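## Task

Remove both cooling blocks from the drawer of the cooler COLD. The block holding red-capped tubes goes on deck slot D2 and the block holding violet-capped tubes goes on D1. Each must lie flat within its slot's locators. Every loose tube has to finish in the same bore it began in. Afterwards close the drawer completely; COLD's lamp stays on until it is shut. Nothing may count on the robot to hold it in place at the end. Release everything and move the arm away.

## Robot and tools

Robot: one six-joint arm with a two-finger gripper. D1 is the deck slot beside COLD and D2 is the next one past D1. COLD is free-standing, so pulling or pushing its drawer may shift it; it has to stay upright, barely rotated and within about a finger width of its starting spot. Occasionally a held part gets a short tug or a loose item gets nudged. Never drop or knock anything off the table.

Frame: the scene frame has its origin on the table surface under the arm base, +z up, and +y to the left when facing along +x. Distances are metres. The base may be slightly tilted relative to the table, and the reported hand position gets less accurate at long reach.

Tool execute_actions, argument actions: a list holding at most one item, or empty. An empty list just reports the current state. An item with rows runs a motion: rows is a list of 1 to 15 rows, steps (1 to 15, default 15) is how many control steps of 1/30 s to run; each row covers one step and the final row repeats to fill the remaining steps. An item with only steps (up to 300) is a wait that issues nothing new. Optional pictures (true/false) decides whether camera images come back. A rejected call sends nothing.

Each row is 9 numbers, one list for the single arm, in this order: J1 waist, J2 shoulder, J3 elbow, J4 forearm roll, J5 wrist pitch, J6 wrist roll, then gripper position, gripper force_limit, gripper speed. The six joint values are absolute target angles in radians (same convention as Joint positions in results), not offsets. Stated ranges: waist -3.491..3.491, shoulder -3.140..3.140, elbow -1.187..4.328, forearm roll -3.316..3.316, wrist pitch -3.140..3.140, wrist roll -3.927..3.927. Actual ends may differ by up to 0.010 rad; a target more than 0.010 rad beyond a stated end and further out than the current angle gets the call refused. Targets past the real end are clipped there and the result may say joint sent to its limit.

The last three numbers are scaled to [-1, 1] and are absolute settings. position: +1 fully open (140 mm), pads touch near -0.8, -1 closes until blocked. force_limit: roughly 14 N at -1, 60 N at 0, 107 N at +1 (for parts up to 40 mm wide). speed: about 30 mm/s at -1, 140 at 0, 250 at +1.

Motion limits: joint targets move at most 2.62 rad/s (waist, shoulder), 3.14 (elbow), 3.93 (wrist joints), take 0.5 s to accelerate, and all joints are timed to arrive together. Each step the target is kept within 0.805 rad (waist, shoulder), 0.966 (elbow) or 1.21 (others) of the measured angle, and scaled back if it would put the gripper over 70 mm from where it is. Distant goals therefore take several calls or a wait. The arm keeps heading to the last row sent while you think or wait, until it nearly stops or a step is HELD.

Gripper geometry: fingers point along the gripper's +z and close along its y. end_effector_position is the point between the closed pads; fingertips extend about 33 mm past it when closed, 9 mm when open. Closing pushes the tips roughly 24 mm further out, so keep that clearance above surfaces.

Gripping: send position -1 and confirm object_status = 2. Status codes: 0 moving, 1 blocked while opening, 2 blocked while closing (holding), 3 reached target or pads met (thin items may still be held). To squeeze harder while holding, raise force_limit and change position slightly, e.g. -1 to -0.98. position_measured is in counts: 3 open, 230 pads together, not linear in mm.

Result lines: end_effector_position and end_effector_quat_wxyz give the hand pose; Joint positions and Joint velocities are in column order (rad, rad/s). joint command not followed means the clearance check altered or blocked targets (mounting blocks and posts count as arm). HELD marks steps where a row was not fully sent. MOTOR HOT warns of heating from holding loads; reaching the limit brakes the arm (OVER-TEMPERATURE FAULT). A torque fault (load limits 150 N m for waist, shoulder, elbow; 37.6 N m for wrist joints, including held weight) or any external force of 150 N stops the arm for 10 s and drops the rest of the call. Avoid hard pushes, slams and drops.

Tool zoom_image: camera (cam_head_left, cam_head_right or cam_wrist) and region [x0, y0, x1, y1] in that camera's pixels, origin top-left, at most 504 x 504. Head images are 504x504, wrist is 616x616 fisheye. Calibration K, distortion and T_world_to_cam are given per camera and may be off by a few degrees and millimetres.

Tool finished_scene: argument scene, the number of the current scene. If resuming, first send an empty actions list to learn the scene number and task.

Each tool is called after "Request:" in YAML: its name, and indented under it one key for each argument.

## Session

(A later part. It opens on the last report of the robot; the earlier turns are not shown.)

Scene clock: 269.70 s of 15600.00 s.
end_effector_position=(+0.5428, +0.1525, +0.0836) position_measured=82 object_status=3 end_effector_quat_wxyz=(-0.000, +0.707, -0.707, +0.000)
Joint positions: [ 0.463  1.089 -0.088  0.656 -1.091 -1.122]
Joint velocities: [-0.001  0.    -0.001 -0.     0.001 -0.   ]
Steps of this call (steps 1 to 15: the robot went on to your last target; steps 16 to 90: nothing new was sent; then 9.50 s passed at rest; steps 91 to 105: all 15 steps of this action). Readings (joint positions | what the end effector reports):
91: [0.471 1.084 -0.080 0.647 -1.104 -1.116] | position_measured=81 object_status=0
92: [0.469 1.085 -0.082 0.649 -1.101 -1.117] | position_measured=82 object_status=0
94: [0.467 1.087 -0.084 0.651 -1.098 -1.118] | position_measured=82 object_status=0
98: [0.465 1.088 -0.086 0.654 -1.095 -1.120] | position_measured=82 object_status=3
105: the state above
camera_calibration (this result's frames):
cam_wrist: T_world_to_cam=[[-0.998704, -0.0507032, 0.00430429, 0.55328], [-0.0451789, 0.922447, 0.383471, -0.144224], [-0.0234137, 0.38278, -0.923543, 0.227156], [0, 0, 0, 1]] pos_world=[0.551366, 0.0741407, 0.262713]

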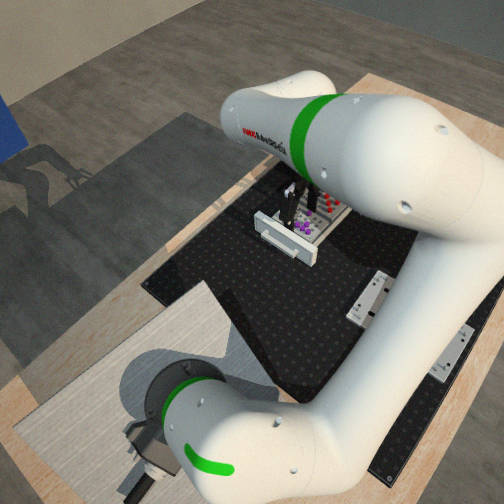

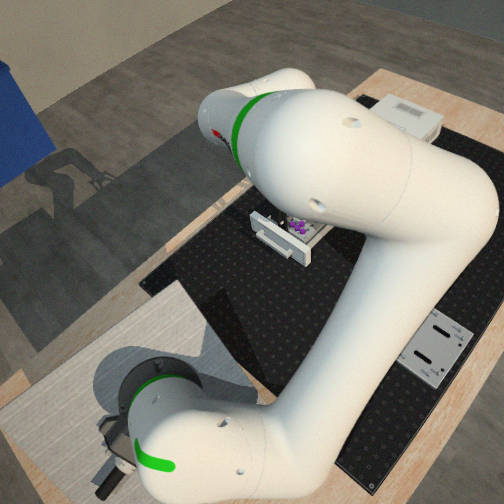

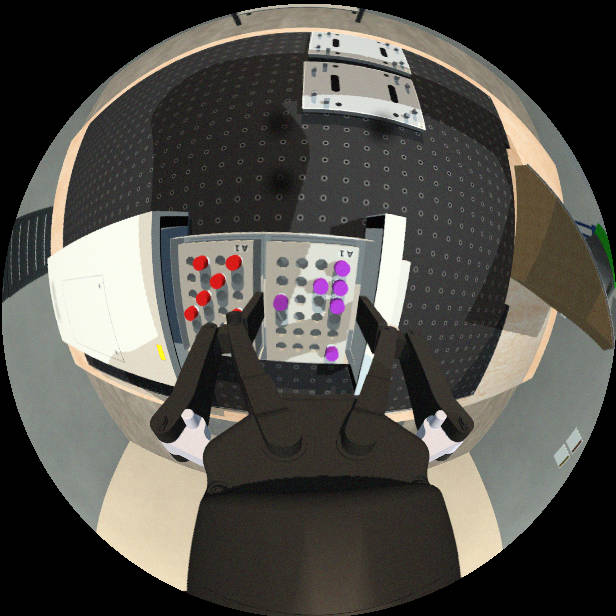

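Request:
execute_actions:
  actions:
    - {"rows":[[0.459,1.093,-0.087,0.660,-1.087,-1.1225,0.37,0.5,0],[0.459,1.093,-0.087,0.660,-1.087,-1.1225,0.37,0.5,0],[0.459,1.093,-0.087,0.660,-1.087,-1.1225,0.37,0.5,0],[0.459,1.093,-0.087,0.660,-1.087,-1.1225,0.37,0.5,0],[0.459,1.093,-0.087,0.660,-1.087,-1.1225,0.37,0.5,0],[0.459,1.093,-0.087,0.660,-1.087,-1.1225,0.37,0.5,0],[0.4555,1.0955,-0.0898,0.664,-1.0818,-1.125,0.37,0.5,0]],"steps":15}

Request:
zoom_image:
  camera: "cam_wrist"
  region: [210, 220, 410, 360]

Scene clock: 277.47 s of 15600.00 s.
end_effector_position=(+0.5440, +0.1527, +0.0778) position_measured=82 object_status=3 end_effector_quat_wxyz=(-0.001, +0.707, -0.708, -0.000)
Joint positions: [ 0.456  1.095 -0.09   0.664 -1.082 -1.125]
Joint velocities: [-0.001  0.    -0.001  0.002  0.001  0.001]
Steps of this call (steps 1 to 15: the robot went on to your last target; steps 16 to 90: nothing new was sent; then 4.27 s passed at rest; steps 91 to 105: all 15 steps of this action). Readings (joint positions | what the end effector reports):
91: [0.463 1.090 -0.088 0.656 -1.091 -1.122] | position_measured=82 object_status=3
92: [0.462 1.091 -0.088 0.658 -1.090 -1.122] | position_measured=82 object_status=3
94: [0.460 1.092 -0.088 0.659 -1.088 -1.122] | position_measured=82 object_status=3
98: [0.458 1.094 -0.088 0.662 -1.085 -1.124] | position_measured=82 object_status=3
105: the state above
camera_calibration (this result's frames):
cam_wrist: T_world_to_cam=[[-0.998738, -0.0500594, 0.00417443, 0.554461], [-0.0446016, 0.921934, 0.384772, -0.142436], [-0.02311, 0.3841, -0.923002, 0.221363], [0, 0, 0, 1]] pos_world=[0.552523, 0.074047, 0.25681]

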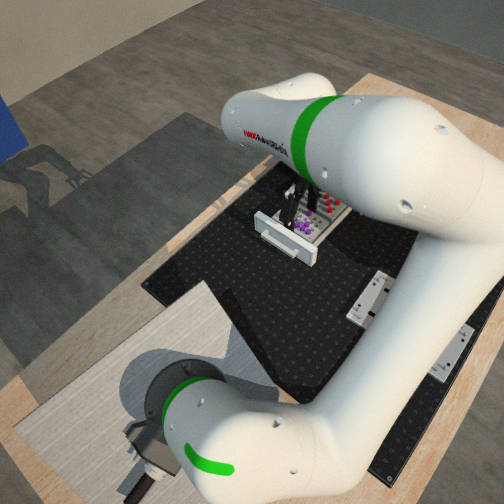

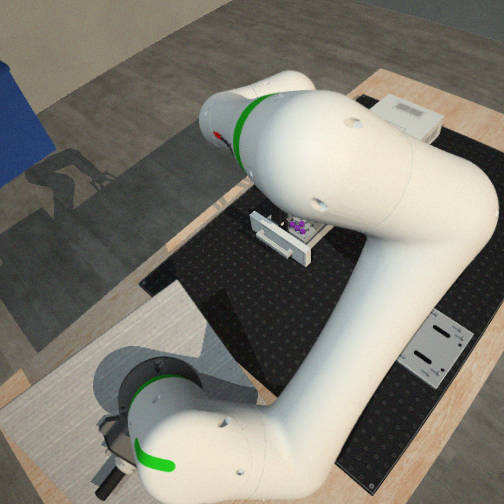

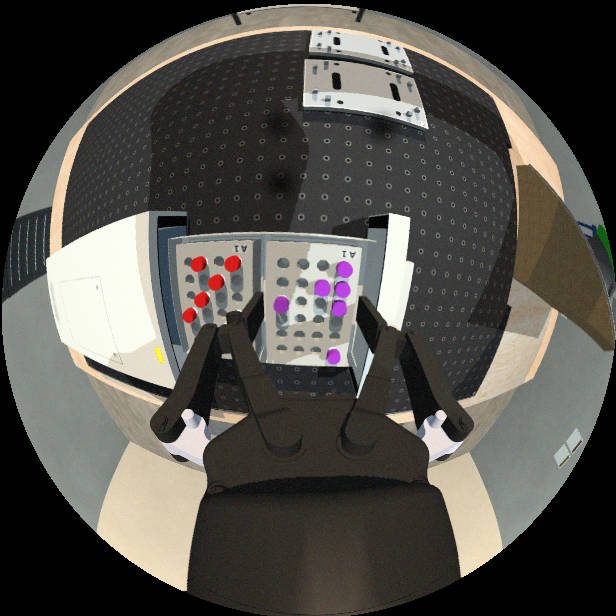

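Region (210, 220, 410, 360) of cam_wrist's 616x616 image, scaled by 2.520, with more detail than that image has; it fills the top 353 rows of this view, and the rest is white.

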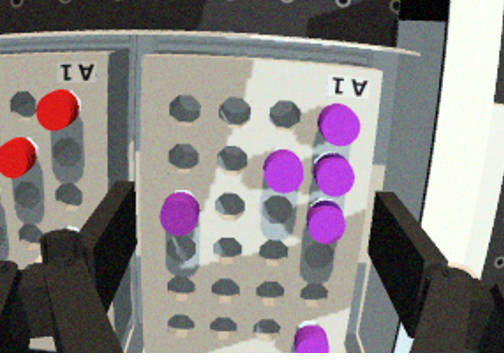

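Centred; continue down to ≈.066.

Request:
execute_actions:
  actions:
    - {"rows":[[0.452,1.0978,-0.0928,0.6675,-1.0764,-1.1265,0.37,0.5,0],[0.452,1.0978,-0.0928,0.6675,-1.0764,-1.1265,0.37,0.5,0],[0.452,1.0978,-0.0928,0.6675,-1.0764,-1.1265,0.37,0.5,0],[0.452,1.0978,-0.0928,0.6675,-1.0764,-1.1265,0.37,0.5,0],[0.452,1.0978,-0.0928,0.6675,-1.0764,-1.1265,0.37,0.5,0],[0.452,1.0978,-0.0928,0.6675,-1.0764,-1.1265,0.37,0.5,0],[0.4485,1.100,-0.0958,0.671,-1.071,-1.129,0.37,0.5,0]],"steps":15}
  pictures: false

Request:
execute_actions:
  actions:
    - {"rows":[[0.445,1.1023,-0.0988,0.6748,-1.0656,-1.1314,0.37,0.5,0],[0.445,1.1023,-0.0988,0.6748,-1.0656,-1.1314,0.37,0.5,0],[0.445,1.1023,-0.0988,0.6748,-1.0656,-1.1314,0.37,0.5,0],[0.445,1.1023,-0.0988,0.6748,-1.0656,-1.1314,0.37,0.5,0],[0.445,1.1023,-0.0988,0.6748,-1.0656,-1.1314,0.37,0.5,0],[0.445,1.1023,-0.0988,0.6748,-1.0656,-1.1314,0.37,0.5,0],[0.4415,1.1046,-0.1018,0.6786,-1.0602,-1.1338,0.37,0.5,0]],"steps":15}

Request:
zoom_image:
  camera: "cam_wrist"
  region: [210, 220, 410, 360]

Scene clock: 293.97 s of 15600.00 s.
end_effector_position=(+0.5436, +0.1527, +0.0717) position_measured=82 object_status=3 end_effector_quat_wxyz=(-0.001, +0.707, -0.707, -0.001)
Joint positions: [ 0.449  1.1   -0.096  0.671 -1.071 -1.129]
Joint velocities: [-0.001  0.001 -0.     0.001  0.001  0.   ]
Steps of this call (steps 1 to 15: the robot went on to your last target; steps 16 to 90: nothing new was sent; then 13.00 s passed at rest; steps 91 to 105: all 15 steps of this action). Readings (joint positions | what the end effector reports):
91: [0.455 1.096 -0.090 0.664 -1.081 -1.125] | position_measured=82 object_status=3
92: [0.454 1.096 -0.091 0.666 -1.079 -1.126] | position_measured=82 object_status=3
94: [0.453 1.097 -0.092 0.667 -1.077 -1.126] | position_measured=82 object_status=3
98: [0.451 1.099 -0.094 0.669 -1.074 -1.128] | position_measured=82 object_status=3
105: the state above

Scene clock: 294.47 s of 15600.00 s.
end_effector_position=(+0.5432, +0.1527, +0.0656) position_measured=82 object_status=3 end_effector_quat_wxyz=(-0.001, +0.707, -0.708, -0.002)
Joint positions: [ 0.442  1.105 -0.102  0.679 -1.06  -1.134]
Joint velocities: [-0.001  0.    -0.    -0.001  0.001 -0.   ]
Steps of this call (steps 1 to 15: all 15 steps of this action). Readings (joint positions | what the end effector reports):
1: [0.448 1.100 -0.096 0.671 -1.071 -1.129] | position_measured=82 object_status=3
2: [0.447 1.101 -0.097 0.673 -1.069 -1.130] | position_measured=82 object_status=3
4: [0.446 1.102 -0.098 0.674 -1.067 -1.131] | position_measured=82 object_status=3
8: [0.444 1.103 -0.100 0.676 -1.063 -1.132] | position_measured=82 object_status=3
15: the state above
camera_calibration (this result's frames):
cam_wrist: T_world_to_cam=[[-0.998727, -0.0500775, 0.00596843, 0.553504], [-0.0438542, 0.920802, 0.387556, -0.138197], [-0.0249036, 0.386802, -0.921827, 0.210583], [0, 0, 0, 1]] pos_world=[0.551983, 0.0735162, 0.244376]

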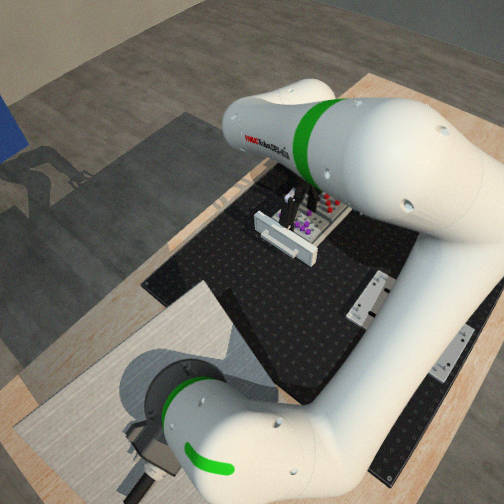

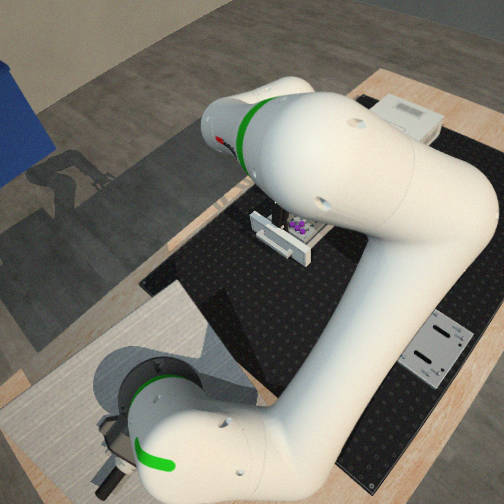

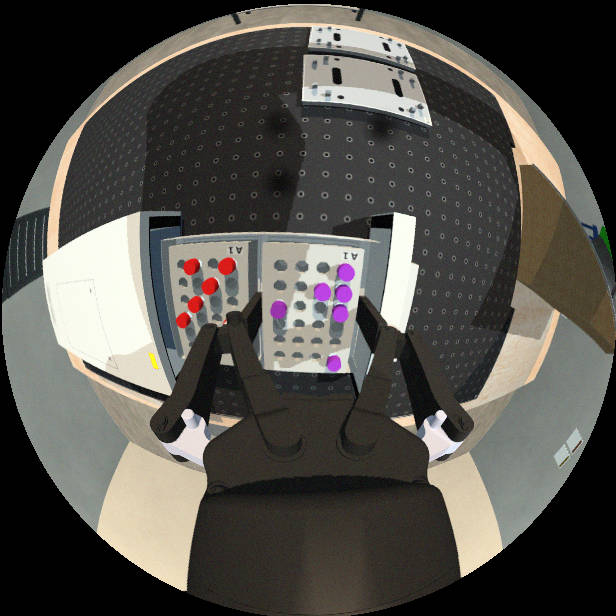

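Region (210, 220, 410, 360) of cam_wrist's 616x616 image, scaled by 2.520, with more detail than that image has; it fills the top 353 rows of this view, and the rest is white.

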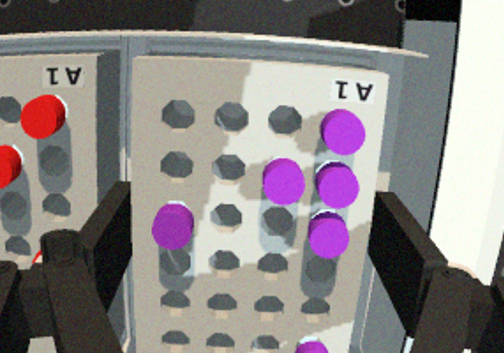

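In. Grip and lift.

Request:
execute_actions:
  actions:
    - {"rows":[[0.4415,1.1046,-0.1018,0.6786,-1.0602,-1.1338,-1,0.5,-1]],"steps":15}
  pictures: false

Request:
execute_actions:
  actions:
    - {"rows":[[0.4415,1.1046,-0.1018,0.6786,-1.0602,-1.1338,-1,0.5,-1],[0.4415,1.1046,-0.1018,0.6786,-1.0602,-1.1338,-1,0.5,-1],[0.4415,1.1046,-0.1018,0.6786,-1.0602,-1.1338,-1,0.5,-1],[0.4485,1.100,-0.0958,0.671,-1.071,-1.129,-1,0.5,-1],[0.4485,1.100,-0.0958,0.671,-1.071,-1.129,-1,0.5,-1],[0.4485,1.100,-0.0958,0.671,-1.071,-1.129,-1,0.5,-1],[0.4555,1.0955,-0.0898,0.664,-1.0818,-1.125,-1,0.5,-1],[0.4555,1.0955,-0.0898,0.664,-1.0818,-1.125,-1,0.5,-1],[0.4555,1.0955,-0.0898,0.664,-1.0818,-1.125,-1,0.5,-1],[0.471,1.084,-0.080,0.647,-1.104,-1.116,-1,0.5,-1]],"steps":15}
  pictures: false

Request:
execute_actions:
  actions:
    - {"rows":[[0.495,1.066,-0.048,0.616,-1.152,-1.092,-1,0.5,-1]],"steps":8}
  pictures: false

Request:
execute_actions:
  actions:
    - {"rows":[[0.535,1.031,0.0,0.5645,-1.229,-1.057,-1,0.5,-1]],"steps":15}

Scene clock: 309.07 s of 15600.00 s.
end_effector_position=(+0.5432, +0.1527, +0.0656) position_measured=104 object_status=0 end_effector_quat_wxyz=(-0.001, +0.707, -0.708, -0.002)
Joint positions: [ 0.441  1.105 -0.102  0.679 -1.06  -1.134]
Joint velocities: [-0.     0.    -0.     0.    -0.     0.001]
Steps of this call (steps 1 to 15: the robot went on to your last target; steps 16 to 90: nothing new was sent; then 11.10 s passed at rest; steps 91 to 105: all 15 steps of this action). Readings (joint positions | what the end effector reports):
91: [0.442 1.105 -0.102 0.679 -1.060 -1.134] | position_measured=82 object_status=0
92: [0.442 1.105 -0.102 0.679 -1.060 -1.134] | position_measured=83 object_status=0
94: [0.442 1.105 -0.102 0.679 -1.060 -1.134] | position_measured=86 object_status=0
98: [0.441 1.105 -0.102 0.679 -1.060 -1.134] | position_measured=93 object_status=0
105: the state above

Scene clock: 309.57 s of 15600.00 s.
end_effector_position=(+0.5432, +0.1526, +0.0899) position_measured=105 object_status=2 end_effector_quat_wxyz=(-0.000, +0.707, -0.707, +0.001)
Joint positions: [ 0.47   1.085 -0.081  0.648 -1.103 -1.117]
Joint velocities: [ 0.014 -0.009  0.009 -0.015 -0.022  0.008]
Steps of this call (steps 1 to 15: all 15 steps of this action). Readings (joint positions | what the end effector reports):
1: [0.441 1.105 -0.102 0.679 -1.060 -1.134] | position_measured=104 object_status=0
2: [0.441 1.105 -0.102 0.679 -1.060 -1.134] | position_measured=104 object_status=0
4: [0.442 1.105 -0.102 0.678 -1.061 -1.134] | position_measured=104 object_status=0
8: [0.450 1.099 -0.095 0.669 -1.074 -1.128] | position_measured=105 object_status=0
15: the state above

Scene clock: 309.83 s of 15600.00 s.
end_effector_position=(+0.5452, +0.1519, +0.1157) position_measured=105 object_status=2 end_effector_quat_wxyz=(+0.001, +0.707, -0.707, +0.001)
Joint positions: [ 0.495  1.066 -0.049  0.616 -1.151 -1.092]
Joint velocities: [ 0.007 -0.006  0.008 -0.006 -0.014  0.006]
Steps of this call (steps 1 to 8: all 8 steps of this action). Readings (joint positions | what the end effector reports):
1: [0.471 1.084 -0.080 0.647 -1.104 -1.116] | position_measured=105 object_status=2
2: [0.474 1.082 -0.076 0.642 -1.111 -1.113] | position_measured=105 object_status=2
4: [0.488 1.071 -0.058 0.626 -1.137 -1.099] | position_measured=105 object_status=2
8: the state above

Scene clock: 310.33 s of 15600.00 s.
end_effector_position=(+0.5443, +0.1510, +0.1598) position_measured=105 object_status=2 end_effector_quat_wxyz=(-0.000, +0.707, -0.707, -0.001)
Joint positions: [ 0.535  1.031 -0.     0.565 -1.229 -1.057]
Joint velocities: [ 0.    -0.001  0.     0.002 -0.     0.   ]
Steps of this call (steps 1 to 15: all 15 steps of this action). Readings (joint positions | what the end effector reports):
1: [0.495 1.066 -0.048 0.616 -1.152 -1.092] | position_measured=105 object_status=2
2: [0.498 1.063 -0.044 0.611 -1.159 -1.089] | position_measured=105 object_status=2
4: [0.517 1.047 -0.022 0.588 -1.194 -1.073] | position_measured=105 object_status=2
8: [0.534 1.032 -0.001 0.565 -1.228 -1.058] | position_measured=105 object_status=2
15: the state above
camera_calibration (this result's frames):
cam_wrist: T_world_to_cam=[[-0.998625, -0.0520896, 0.00594724, 0.554246], [-0.0457918, 0.921831, 0.384877, -0.171755], [-0.0255304, 0.384075, -0.922949, 0.299068], [0, 0, 0, 1]] pos_world=[0.553254, 0.0723347, 0.338832]

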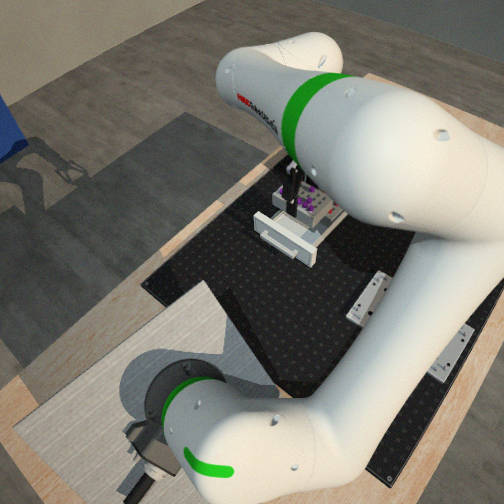

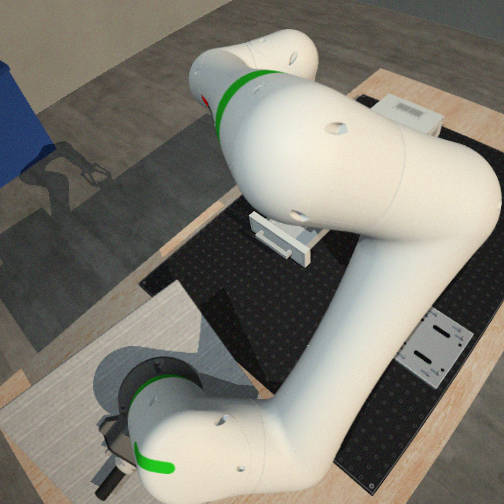

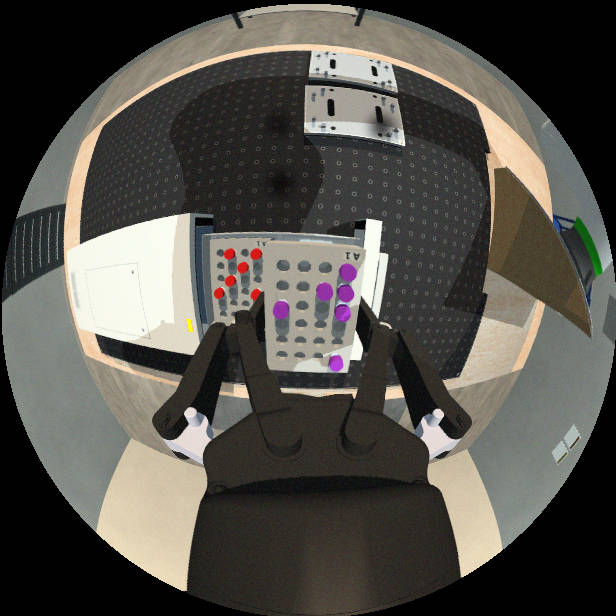

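Request:
execute_actions:
  actions:
    - {"rows":[[0.2357,0.4412,-0.4307,0.7306,-1.251,-2.382,-1,0.5,-1]],"steps":15}
  pictures: false

Request:
execute_actions:
  actions:
    - {"steps":30}
  pictures: false

Request:
execute_actions:
  actions:
    - {"rows":[[0.17,0.474,-0.478,0.797,-1.168,-2.415,-1,0.5,-1]],"steps":10}
  pictures: false

Request:
execute_actions:
  actions:
    - {"rows":[[0.1068,0.5058,-0.5233,0.8612,-1.0876,-2.447,-1,0.5,-1]],"steps":15}

Request:
zoom_image:
  camera: "cam_wrist"
  region: [230, 200, 400, 320]

Scene clock: 320.60 s of 15600.00 s.
end_effector_position=(+0.5404, +0.0139, +0.1705) position_measured=105 object_status=2 end_effector_quat_wxyz=(+0.003, -0.434, +0.901, +0.004)
Joint positions: [ 0.404  0.773 -0.188  0.637 -1.239 -1.626]
Joint velocities: [-0.331 -0.653 -0.475  0.182 -0.024 -1.477]
Steps of this call (steps 1 to 15: the robot went on to your last target; steps 16 to 90: nothing new was sent; then 6.77 s passed at rest; steps 91 to 105: all 15 steps of this action). Readings (joint positions | what the end effector reports):
91: [0.535 1.031 -0.000 0.564 -1.229 -1.057] | position_measured=105 object_status=2
92: [0.534 1.028 -0.002 0.565 -1.229 -1.063] | position_measured=105 object_status=2
94: [0.524 1.009 -0.015 0.570 -1.230 -1.101] | position_measured=105 object_status=2
98: [0.483 0.927 -0.075 0.594 -1.233 -1.274] | position_measured=105 object_status=2
105: the state above

Scene clock: 321.60 s of 15600.00 s.
end_effector_position=(+0.4880, -0.1512, +0.1597) position_measured=105 object_status=2 end_effector_quat_wxyz=(-0.000, -0.000, +1.000, -0.000)
Joint positions: [ 0.236  0.441 -0.431  0.731 -1.251 -2.382]
Joint velocities: [-0.     0.     0.     0.001 -0.     0.001]
Steps of this call (steps 1 to 30: the robot went on to your last target). Readings (joint positions | what the end effector reports):
1: [0.393 0.751 -0.204 0.643 -1.239 -1.676] | position_measured=105 object_status=2
2: [0.382 0.729 -0.220 0.649 -1.240 -1.726] | position_measured=105 object_status=2
4: [0.359 0.685 -0.253 0.662 -1.242 -1.827] | position_measured=105 object_status=2
8: [0.314 0.596 -0.318 0.687 -1.245 -2.030] | position_measured=105 object_status=2
30: the state above

Scene clock: 321.93 s of 15600.00 s.
end_effector_position=(+0.4901, -0.1534, +0.1181) position_measured=105 object_status=2 end_effector_quat_wxyz=(+0.001, +0.002, +1.000, -0.003)
Joint positions: [ 0.17   0.474 -0.478  0.797 -1.168 -2.415]
Joint velocities: [-0.006  0.004 -0.005  0.002  0.007 -0.002]
Steps of this call (steps 1 to 10: all 10 steps of this action). Readings (joint positions | what the end effector reports):
1: [0.235 0.441 -0.431 0.731 -1.251 -2.382] | position_measured=105 object_status=2
2: [0.231 0.443 -0.434 0.736 -1.245 -2.384] | position_measured=105 object_status=2
4: [0.207 0.456 -0.452 0.760 -1.214 -2.397] | position_measured=105 object_status=2
8: [0.171 0.473 -0.477 0.796 -1.170 -2.414] | position_measured=105 object_status=2
10: the state above

Scene clock: 322.43 s of 15600.00 s.
end_effector_position=(+0.4875, -0.1519, +0.0779) position_measured=105 object_status=2 end_effector_quat_wxyz=(-0.000, +0.000, +1.000, -0.000)
Joint positions: [ 0.107  0.506 -0.523  0.861 -1.088 -2.447]
Joint velocities: [-0.     0.    -0.001 -0.001  0.    -0.   ]
Steps of this call (steps 1 to 15: all 15 steps of this action). Readings (joint positions | what the end effector reports):
1: [0.170 0.474 -0.478 0.797 -1.168 -2.415] | position_measured=105 object_status=2
2: [0.166 0.476 -0.481 0.802 -1.162 -2.417] | position_measured=105 object_status=2
4: [0.141 0.489 -0.499 0.827 -1.131 -2.430] | position_measured=105 object_status=2
8: [0.108 0.505 -0.523 0.860 -1.089 -2.446] | position_measured=105 object_status=2
15: the state above
camera_calibration (this result's frames):
cam_wrist: T_world_to_cam=[[-0.0512488, 0.998673, 0.00501001, 0.1801], [0.922388, 0.0454098, 0.383586, -0.468674], [0.382849, 0.0242795, -0.923492, 0.0846583], [0, 0, 0, 1]] pos_world=[0.409118, -0.160634, 0.257056]

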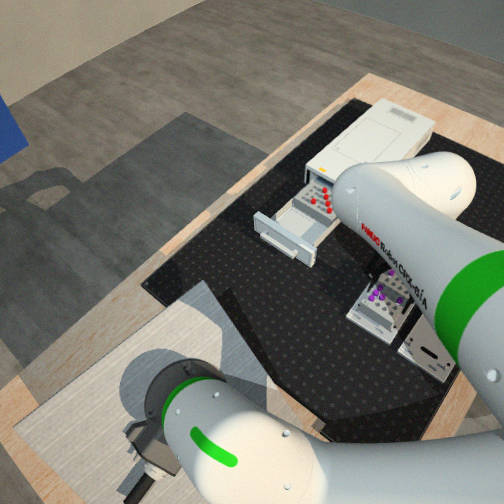

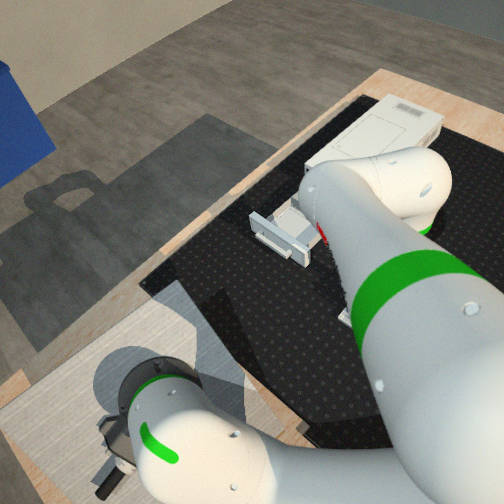

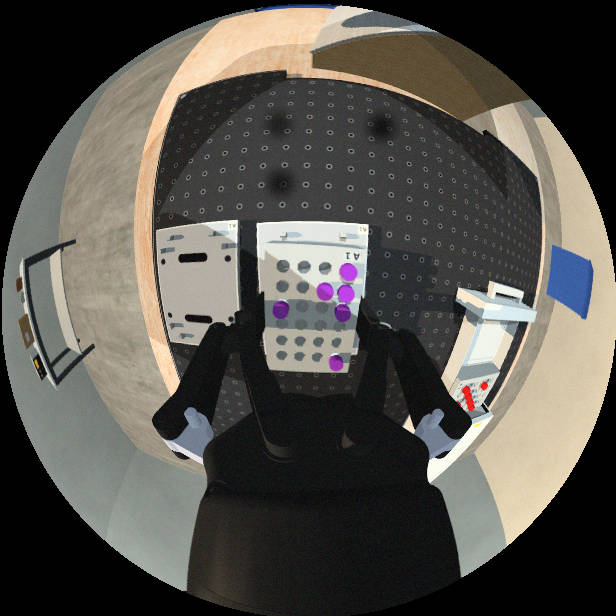

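Region (230, 200, 400, 320) of cam_wrist's 616x616 image, scaled by 2.965, with more detail than that image has; it fills the top 356 rows of this view, and the rest is white.

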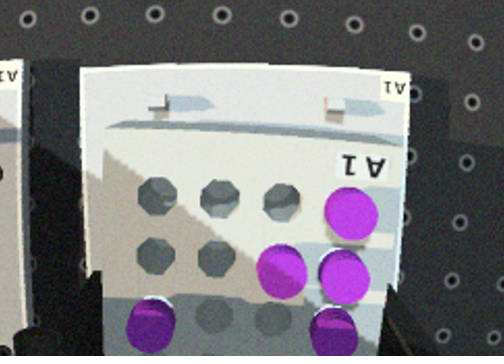

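Request:
execute_actions:
  actions:
    - {"rows":[[0.1083,0.5001,-0.5355,0.8612,-1.0876,-2.412,-1,0.5,-1]],"steps":15}

Request:
zoom_image:
  camera: "cam_wrist"
  region: [230, 200, 400, 320]

Scene clock: 339.03 s of 15600.00 s.
end_effector_position=(+0.4823, -0.1520, +0.0768) position_measured=105 object_status=2 end_effector_quat_wxyz=(-0.002, -0.020, +1.000, -0.001)
Joint positions: [ 0.108  0.5   -0.535  0.861 -1.088 -2.412]
Joint velocities: [ 0.  0. -0. -0. -0.  0.]
Steps of this call (steps 1 to 15: the robot went on to your last target; steps 16 to 90: nothing new was sent; then 13.10 s passed at rest; steps 91 to 105: all 15 steps of this action). Readings (joint positions | what the end effector reports):
91: [0.107 0.506 -0.523 0.861 -1.088 -2.447] | position_measured=105 object_status=2
92: [0.107 0.505 -0.526 0.861 -1.088 -2.441] | position_measured=105 object_status=2
94: [0.107 0.502 -0.533 0.861 -1.088 -2.421] | position_measured=105 object_status=2
98: [0.108 0.500 -0.535 0.861 -1.088 -2.413] | position_measured=105 object_status=2
105: the state above
camera_calibration (this result's frames):
cam_wrist: T_world_to_cam=[[-0.0915369, 0.995796, 0.00339968, 0.199051], [0.921113, 0.0833736, 0.380262, -0.456815], [0.37838, 0.0379395, -0.924873, 0.0899402], [0, 0, 0, 1]] pos_world=[0.404967, -0.16354, 0.256216]

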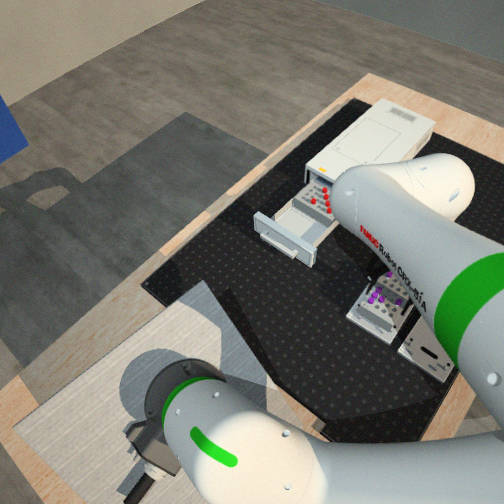

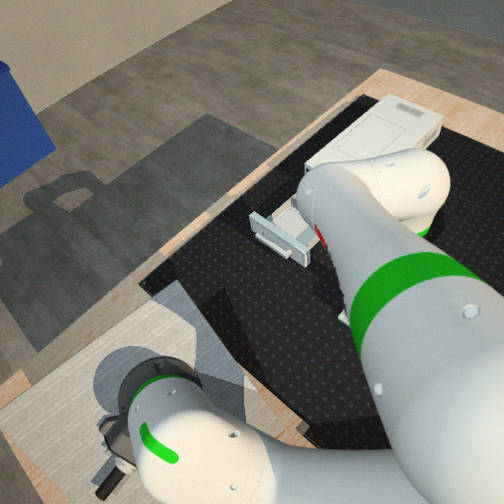

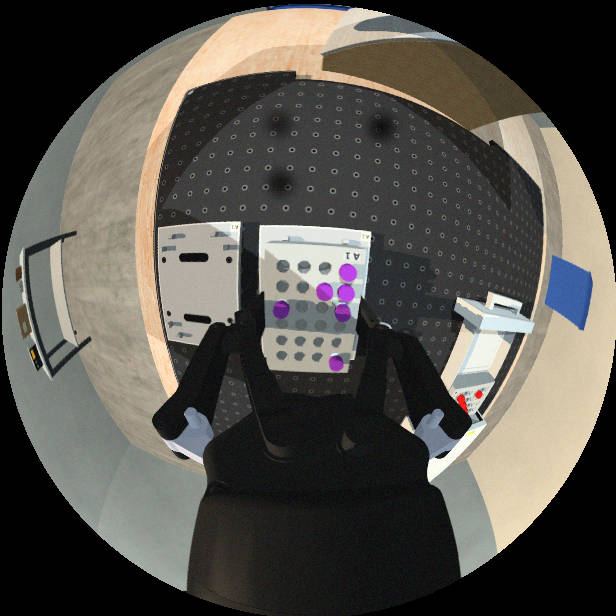

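Region (230, 200, 400, 320) of cam_wrist's 616x616 image, scaled by 2.965, with more detail than that image has; it fills the top 356 rows of this view, and the rest is white.

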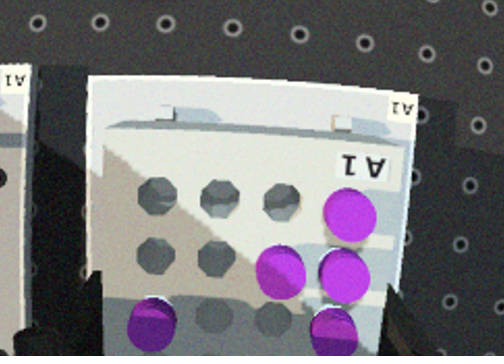

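Request:
execute_actions:
  actions:
    - {"rows":[[0.1113,0.507,-0.5288,0.8612,-1.0876,-2.412,-1,0.5,-1]],"steps":8}
  pictures: false

Request:
execute_actions:
  actions:
    - {"rows":[[0.099,0.514,-0.5347,0.8756,-1.0739,-2.418,-1,0.5,-1]],"steps":15}

Request:
zoom_image:
  camera: "cam_wrist"
  region: [230, 200, 400, 320]

Request:
zoom_image:
  camera: "cam_head_left"
  region: [340, 260, 460, 380]

Scene clock: 351.10 s of 15600.00 s.
end_effector_position=(+0.4851, -0.1497, +0.0774) position_measured=105 object_status=2 end_effector_quat_wxyz=(-0.001, -0.021, +1.000, -0.001)
Joint positions: [ 0.111  0.507 -0.529  0.861 -1.088 -2.412]
Joint velocities: [ 0.001  0.003  0.003 -0.001  0.001  0.001]
Steps of this call (steps 1 to 15: the robot went on to your last target; steps 16 to 90: nothing new was sent; then 8.80 s passed at rest; steps 91 to 98: all 8 steps of this action). Readings (joint positions | what the end effector reports):
91: [0.108 0.500 -0.535 0.861 -1.088 -2.412] | position_measured=105 object_status=2
92: [0.109 0.502 -0.534 0.861 -1.088 -2.412] | position_measured=105 object_status=2
94: [0.111 0.506 -0.530 0.861 -1.088 -2.412] | position_measured=105 object_status=2
98: the state above

Scene clock: 351.60 s of 15600.00 s.
end_effector_position=(+0.4858, -0.1498, +0.0706) position_measured=105 object_status=2 end_effector_quat_wxyz=(-0.000, -0.022, +1.000, -0.001)
Joint positions: [ 0.099  0.514 -0.535  0.876 -1.074 -2.418]
Joint velocities: [ 0.  0. -0. -0.  0. -0.]
Steps of this call (steps 1 to 15: all 15 steps of this action). Readings (joint positions | what the end effector reports):
1: [0.111 0.507 -0.529 0.861 -1.087 -2.412] | position_measured=105 object_status=2
2: [0.108 0.509 -0.530 0.866 -1.083 -2.413] | position_measured=105 object_status=2
4: [0.102 0.513 -0.533 0.873 -1.077 -2.417] | position_measured=105 object_status=2
8: [0.099 0.514 -0.534 0.875 -1.074 -2.418] | position_measured=105 object_status=2
15: the state above
camera_calibration (this result's frames):
cam_wrist: T_world_to_cam=[[-0.0946678, 0.995505, 0.00294028, 0.198711], [0.91975, 0.0863329, 0.382893, -0.456895], [0.380918, 0.038952, -0.923788, 0.0817031], [0, 0, 0, 1]] pos_world=[0.407919, -0.161555, 0.249834]

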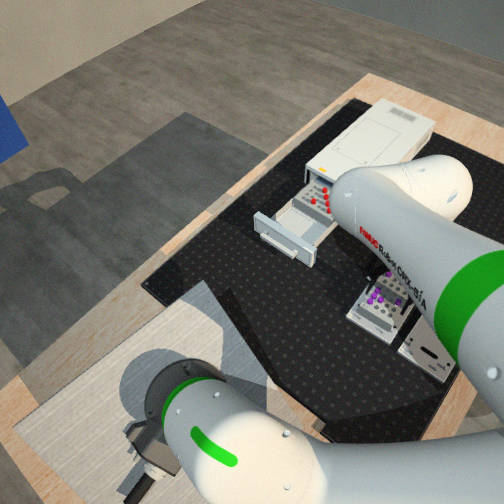

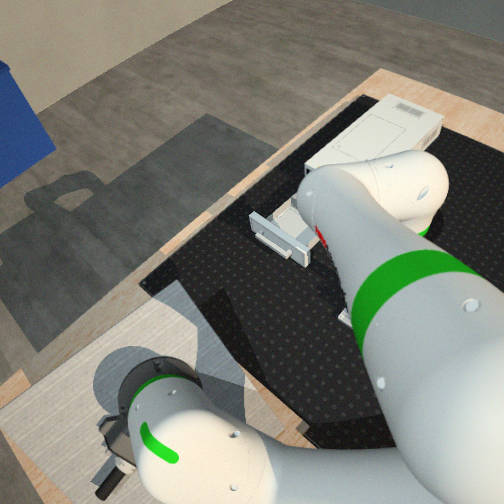

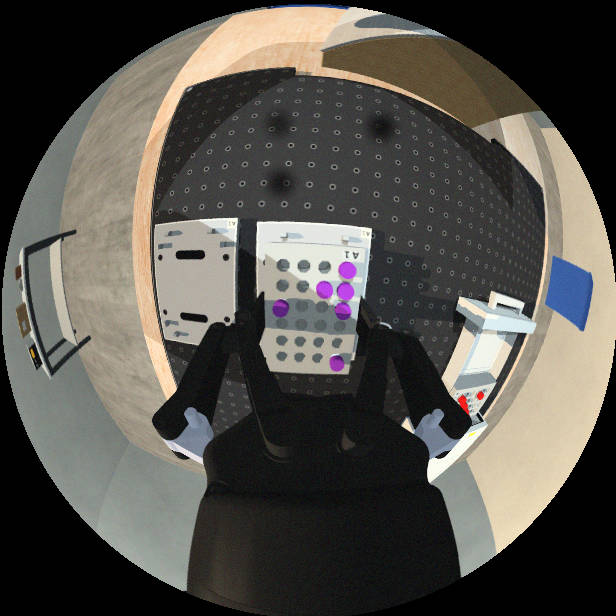

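Region (230, 200, 400, 320) of cam_wrist's 616x616 image, scaled by 2.965, with more detail than that image has; it fills the top 356 rows of this view, and the rest is white.

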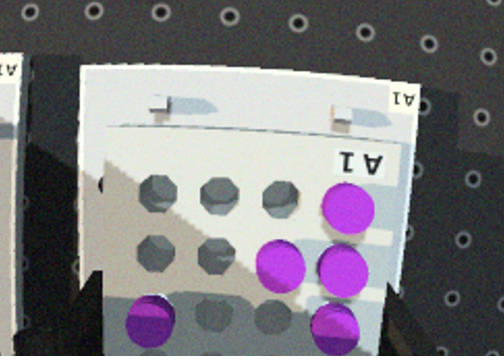

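Region (340, 260, 460, 380) of cam_head_left's 504x504 image, scaled by 4.200, with more detail than that image has.

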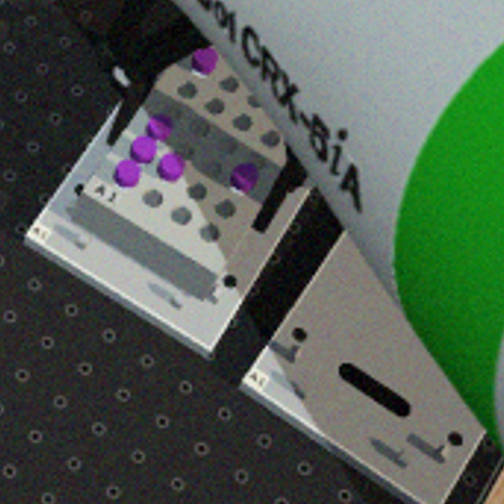

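Request:
execute_actions:
  actions:
    - {"rows":[[0.1043,0.511,-0.5322,0.8694,-1.0798,-2.4155,-1,0.5,-1],[0.1043,0.511,-0.5322,0.8694,-1.0798,-2.4155,-1,0.5,-1],[0.1043,0.511,-0.5322,0.8694,-1.0798,-2.4155,-1,0.5,-1],[0.1043,0.511,-0.5322,0.8694,-1.0798,-2.4155,-1,0.5,-1],[0.1043,0.511,-0.5322,0.8694,-1.0798,-2.4155,-1,0.5,-1],[0.1048,0.508,-0.5376,0.8694,-1.0798,-2.422,-1,0.5,-1]],"steps":12}
  pictures: false

Request:
execute_actions:
  actions:
    - {"rows":[[0.0978,0.512,-0.5412,0.8776,-1.072,-2.426,-1,0.5,-1]],"steps":12}

Request:
zoom_image:
  camera: "cam_wrist"
  region: [230, 200, 400, 320]

Scene clock: 362.00 s of 15600.00 s.
end_effector_position=(+0.4834, -0.1500, +0.0732) position_measured=105 object_status=2 end_effector_quat_wxyz=(-0.001, -0.019, +1.000, -0.002)
Joint positions: [ 0.105  0.508 -0.537  0.869 -1.08  -2.422]
Joint velocities: [ 0.    -0.002 -0.004  0.    -0.    -0.004]
Steps of this call (steps 1 to 15: the robot went on to your last target; steps 16 to 90: nothing new was sent; then 7.00 s passed at rest; steps 91 to 102: all 12 steps of this action). Readings (joint positions | what the end effector reports):
91: [0.099 0.514 -0.535 0.875 -1.074 -2.418] | position_measured=105 object_status=2
92: [0.100 0.513 -0.534 0.874 -1.076 -2.418] | position_measured=105 object_status=2
94: [0.103 0.512 -0.533 0.870 -1.079 -2.416] | position_measured=105 object_status=2
98: [0.105 0.509 -0.536 0.869 -1.080 -2.420] | position_measured=105 object_status=2
102: the state above

Scene clock: 362.40 s of 15600.00 s.
end_effector_position=(+0.4833, -0.1500, +0.0692) position_measured=105 object_status=2 end_effector_quat_wxyz=(-0.001, -0.019, +1.000, -0.002)
Joint positions: [ 0.098  0.512 -0.541  0.878 -1.072 -2.426]
Joint velocities: [-0.     0.001  0.     0.001  0.001  0.   ]
Steps of this call (steps 1 to 12: all 12 steps of this action). Readings (joint positions | what the end effector reports):
1: [0.105 0.508 -0.538 0.869 -1.080 -2.422] | position_measured=105 object_status=2
2: [0.103 0.509 -0.539 0.872 -1.077 -2.423] | position_measured=105 object_status=2
4: [0.099 0.511 -0.541 0.876 -1.074 -2.425] | position_measured=105 object_status=2
8: [0.098 0.512 -0.541 0.877 -1.072 -2.426] | position_measured=105 object_status=2
12: the state above
camera_calibration (this result's frames):
cam_wrist: T_world_to_cam=[[-0.0898768, 0.99595, 0.00232002, 0.19647], [0.92072, 0.0821993, 0.381467, -0.4551], [0.379732, 0.0364212, -0.924379, 0.0815516], [0, 0, 0, 1]] pos_world=[0.40571, -0.161235, 0.248534]

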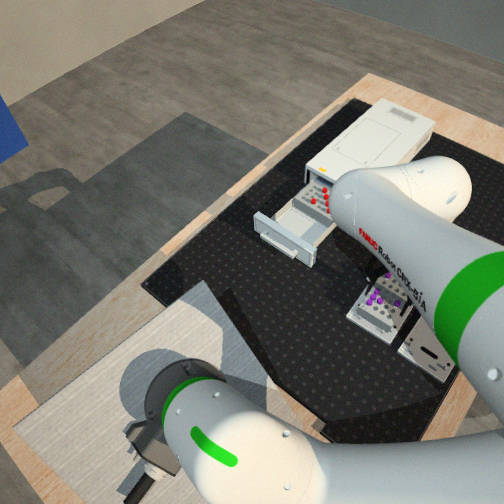

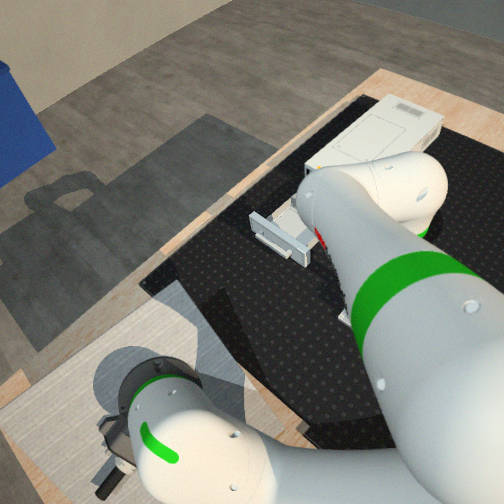

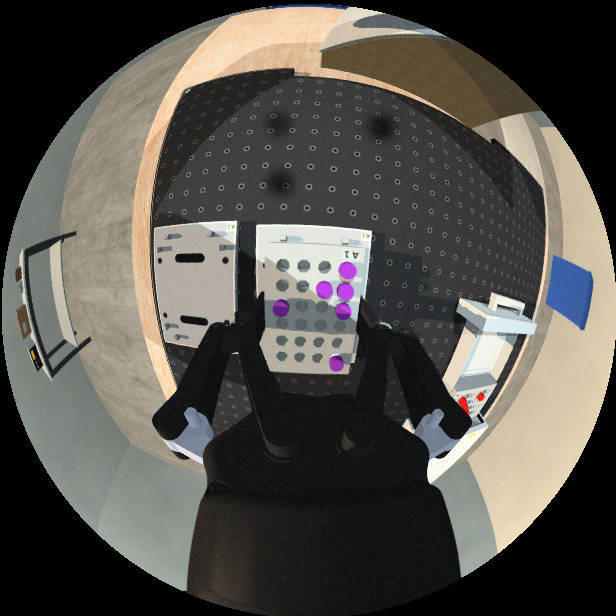

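Region (230, 200, 400, 320) of cam_wrist's 616x616 image, scaled by 2.965, with more detail than that image has; it fills the top 356 rows of this view, and the rest is white.

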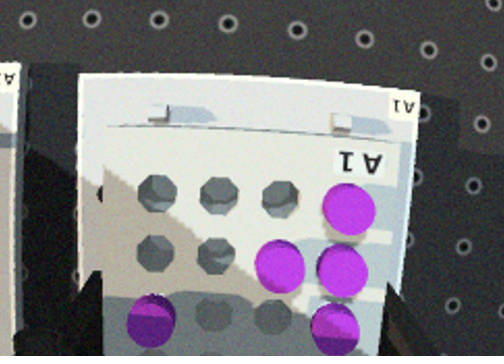

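Down 3 mm more.

Request:
execute_actions:
  actions:
    - {"rows":[[0.0925,0.515,-0.5439,0.8838,-1.0661,-2.429,-1,0.5,-1]],"steps":12}

Request:
zoom_image:
  camera: "cam_wrist"
  region: [230, 200, 400, 320]

Scene clock: 378.93 s of 15600.00 s.
end_effector_position=(+0.4826, -0.1509, +0.0672) position_measured=105 object_status=2 end_effector_quat_wxyz=(-0.002, -0.019, +1.000, -0.003)
Joint positions: [ 0.094  0.514 -0.543  0.881 -1.071 -2.429]
Joint velocities: [-0.    -0.     0.    -0.001 -0.     0.001]
FORCE FAULT: contact force on the arm reached its limit, and the arm stopped for 10 seconds. The contact can be on any part of the arm, not only on its tool. The arm's remaining commands of this call were not run. The arm holds still and accepts commands again. Move the arm away from the contact; if what it grips holds it there, let go first. Pushing or pulling that hard again can fault the arm again.
The stop began at step 96 of this call (marked STOPPED below). From that step on the arm followed nothing that you had sent. 7 steps, steps kept back included, did not run and will not run. Nothing is kept back now, and the robot has no last target.
Steps of this call (steps 1 to 15: the robot went on to your last target; steps 16 to 90: nothing new was sent; then 3.33 s passed at rest; steps 91 to 95: the first 5 steps of this action; steps 96 to 396: the stop). Readings (joint positions | what the end effector reports):
91: [0.097 0.512 -0.541 0.878 -1.072 -2.426] | position_measured=105 object_status=2
92: [0.096 0.513 -0.542 0.880 -1.070 -2.427] | position_measured=105 object_status=2
94: [0.094 0.514 -0.543 0.882 -1.068 -2.429] | position_measured=105 object_status=2
96: [0.094 0.514 -0.543 0.881 -1.071 -2.429] | position_measured=105 object_status=2 STOPPED
98: [0.094 0.514 -0.543 0.881 -1.071 -2.429] | position_measured=105 object_status=2
396: the state above
camera_calibration (this result's frames):
cam_wrist: T_world_to_cam=[[-0.0889796, 0.996033, 0.000407478, 0.197011], [0.921551, 0.0821705, 0.379464, -0.453855], [0.377925, 0.03414, -0.925207, 0.0806194], [0, 0, 0, 1]] pos_world=[0.405312, -0.161688, 0.246731]

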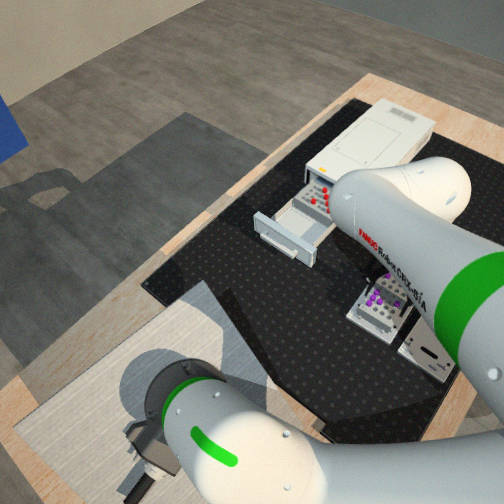

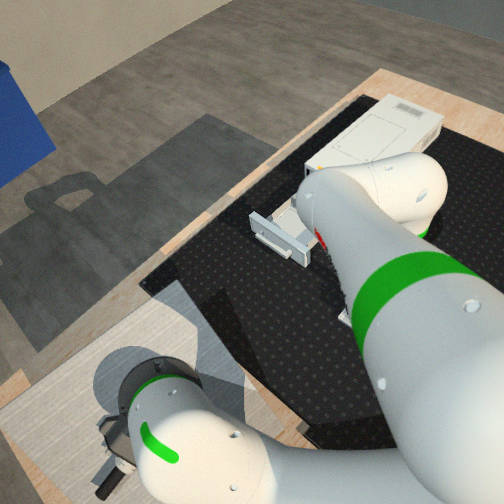

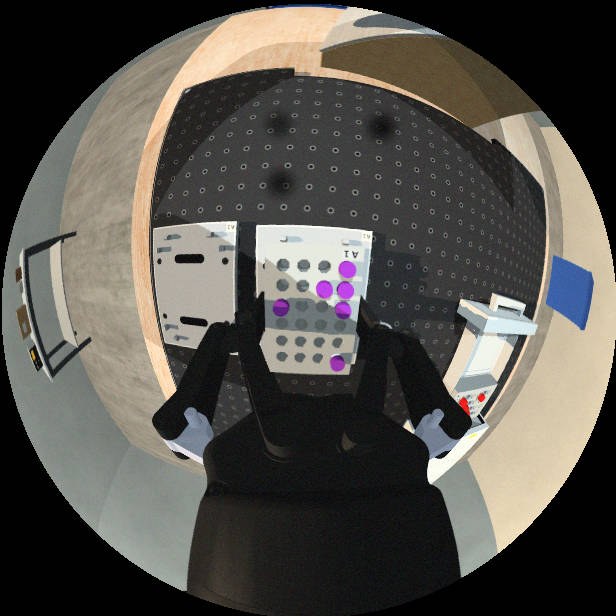

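Region (230, 200, 400, 320) of cam_wrist's 616x616 image, scaled by 2.965, with more detail than that image has; it fills the top 356 rows of this view, and the rest is white.

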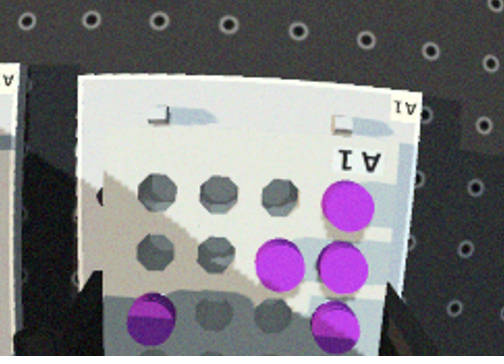

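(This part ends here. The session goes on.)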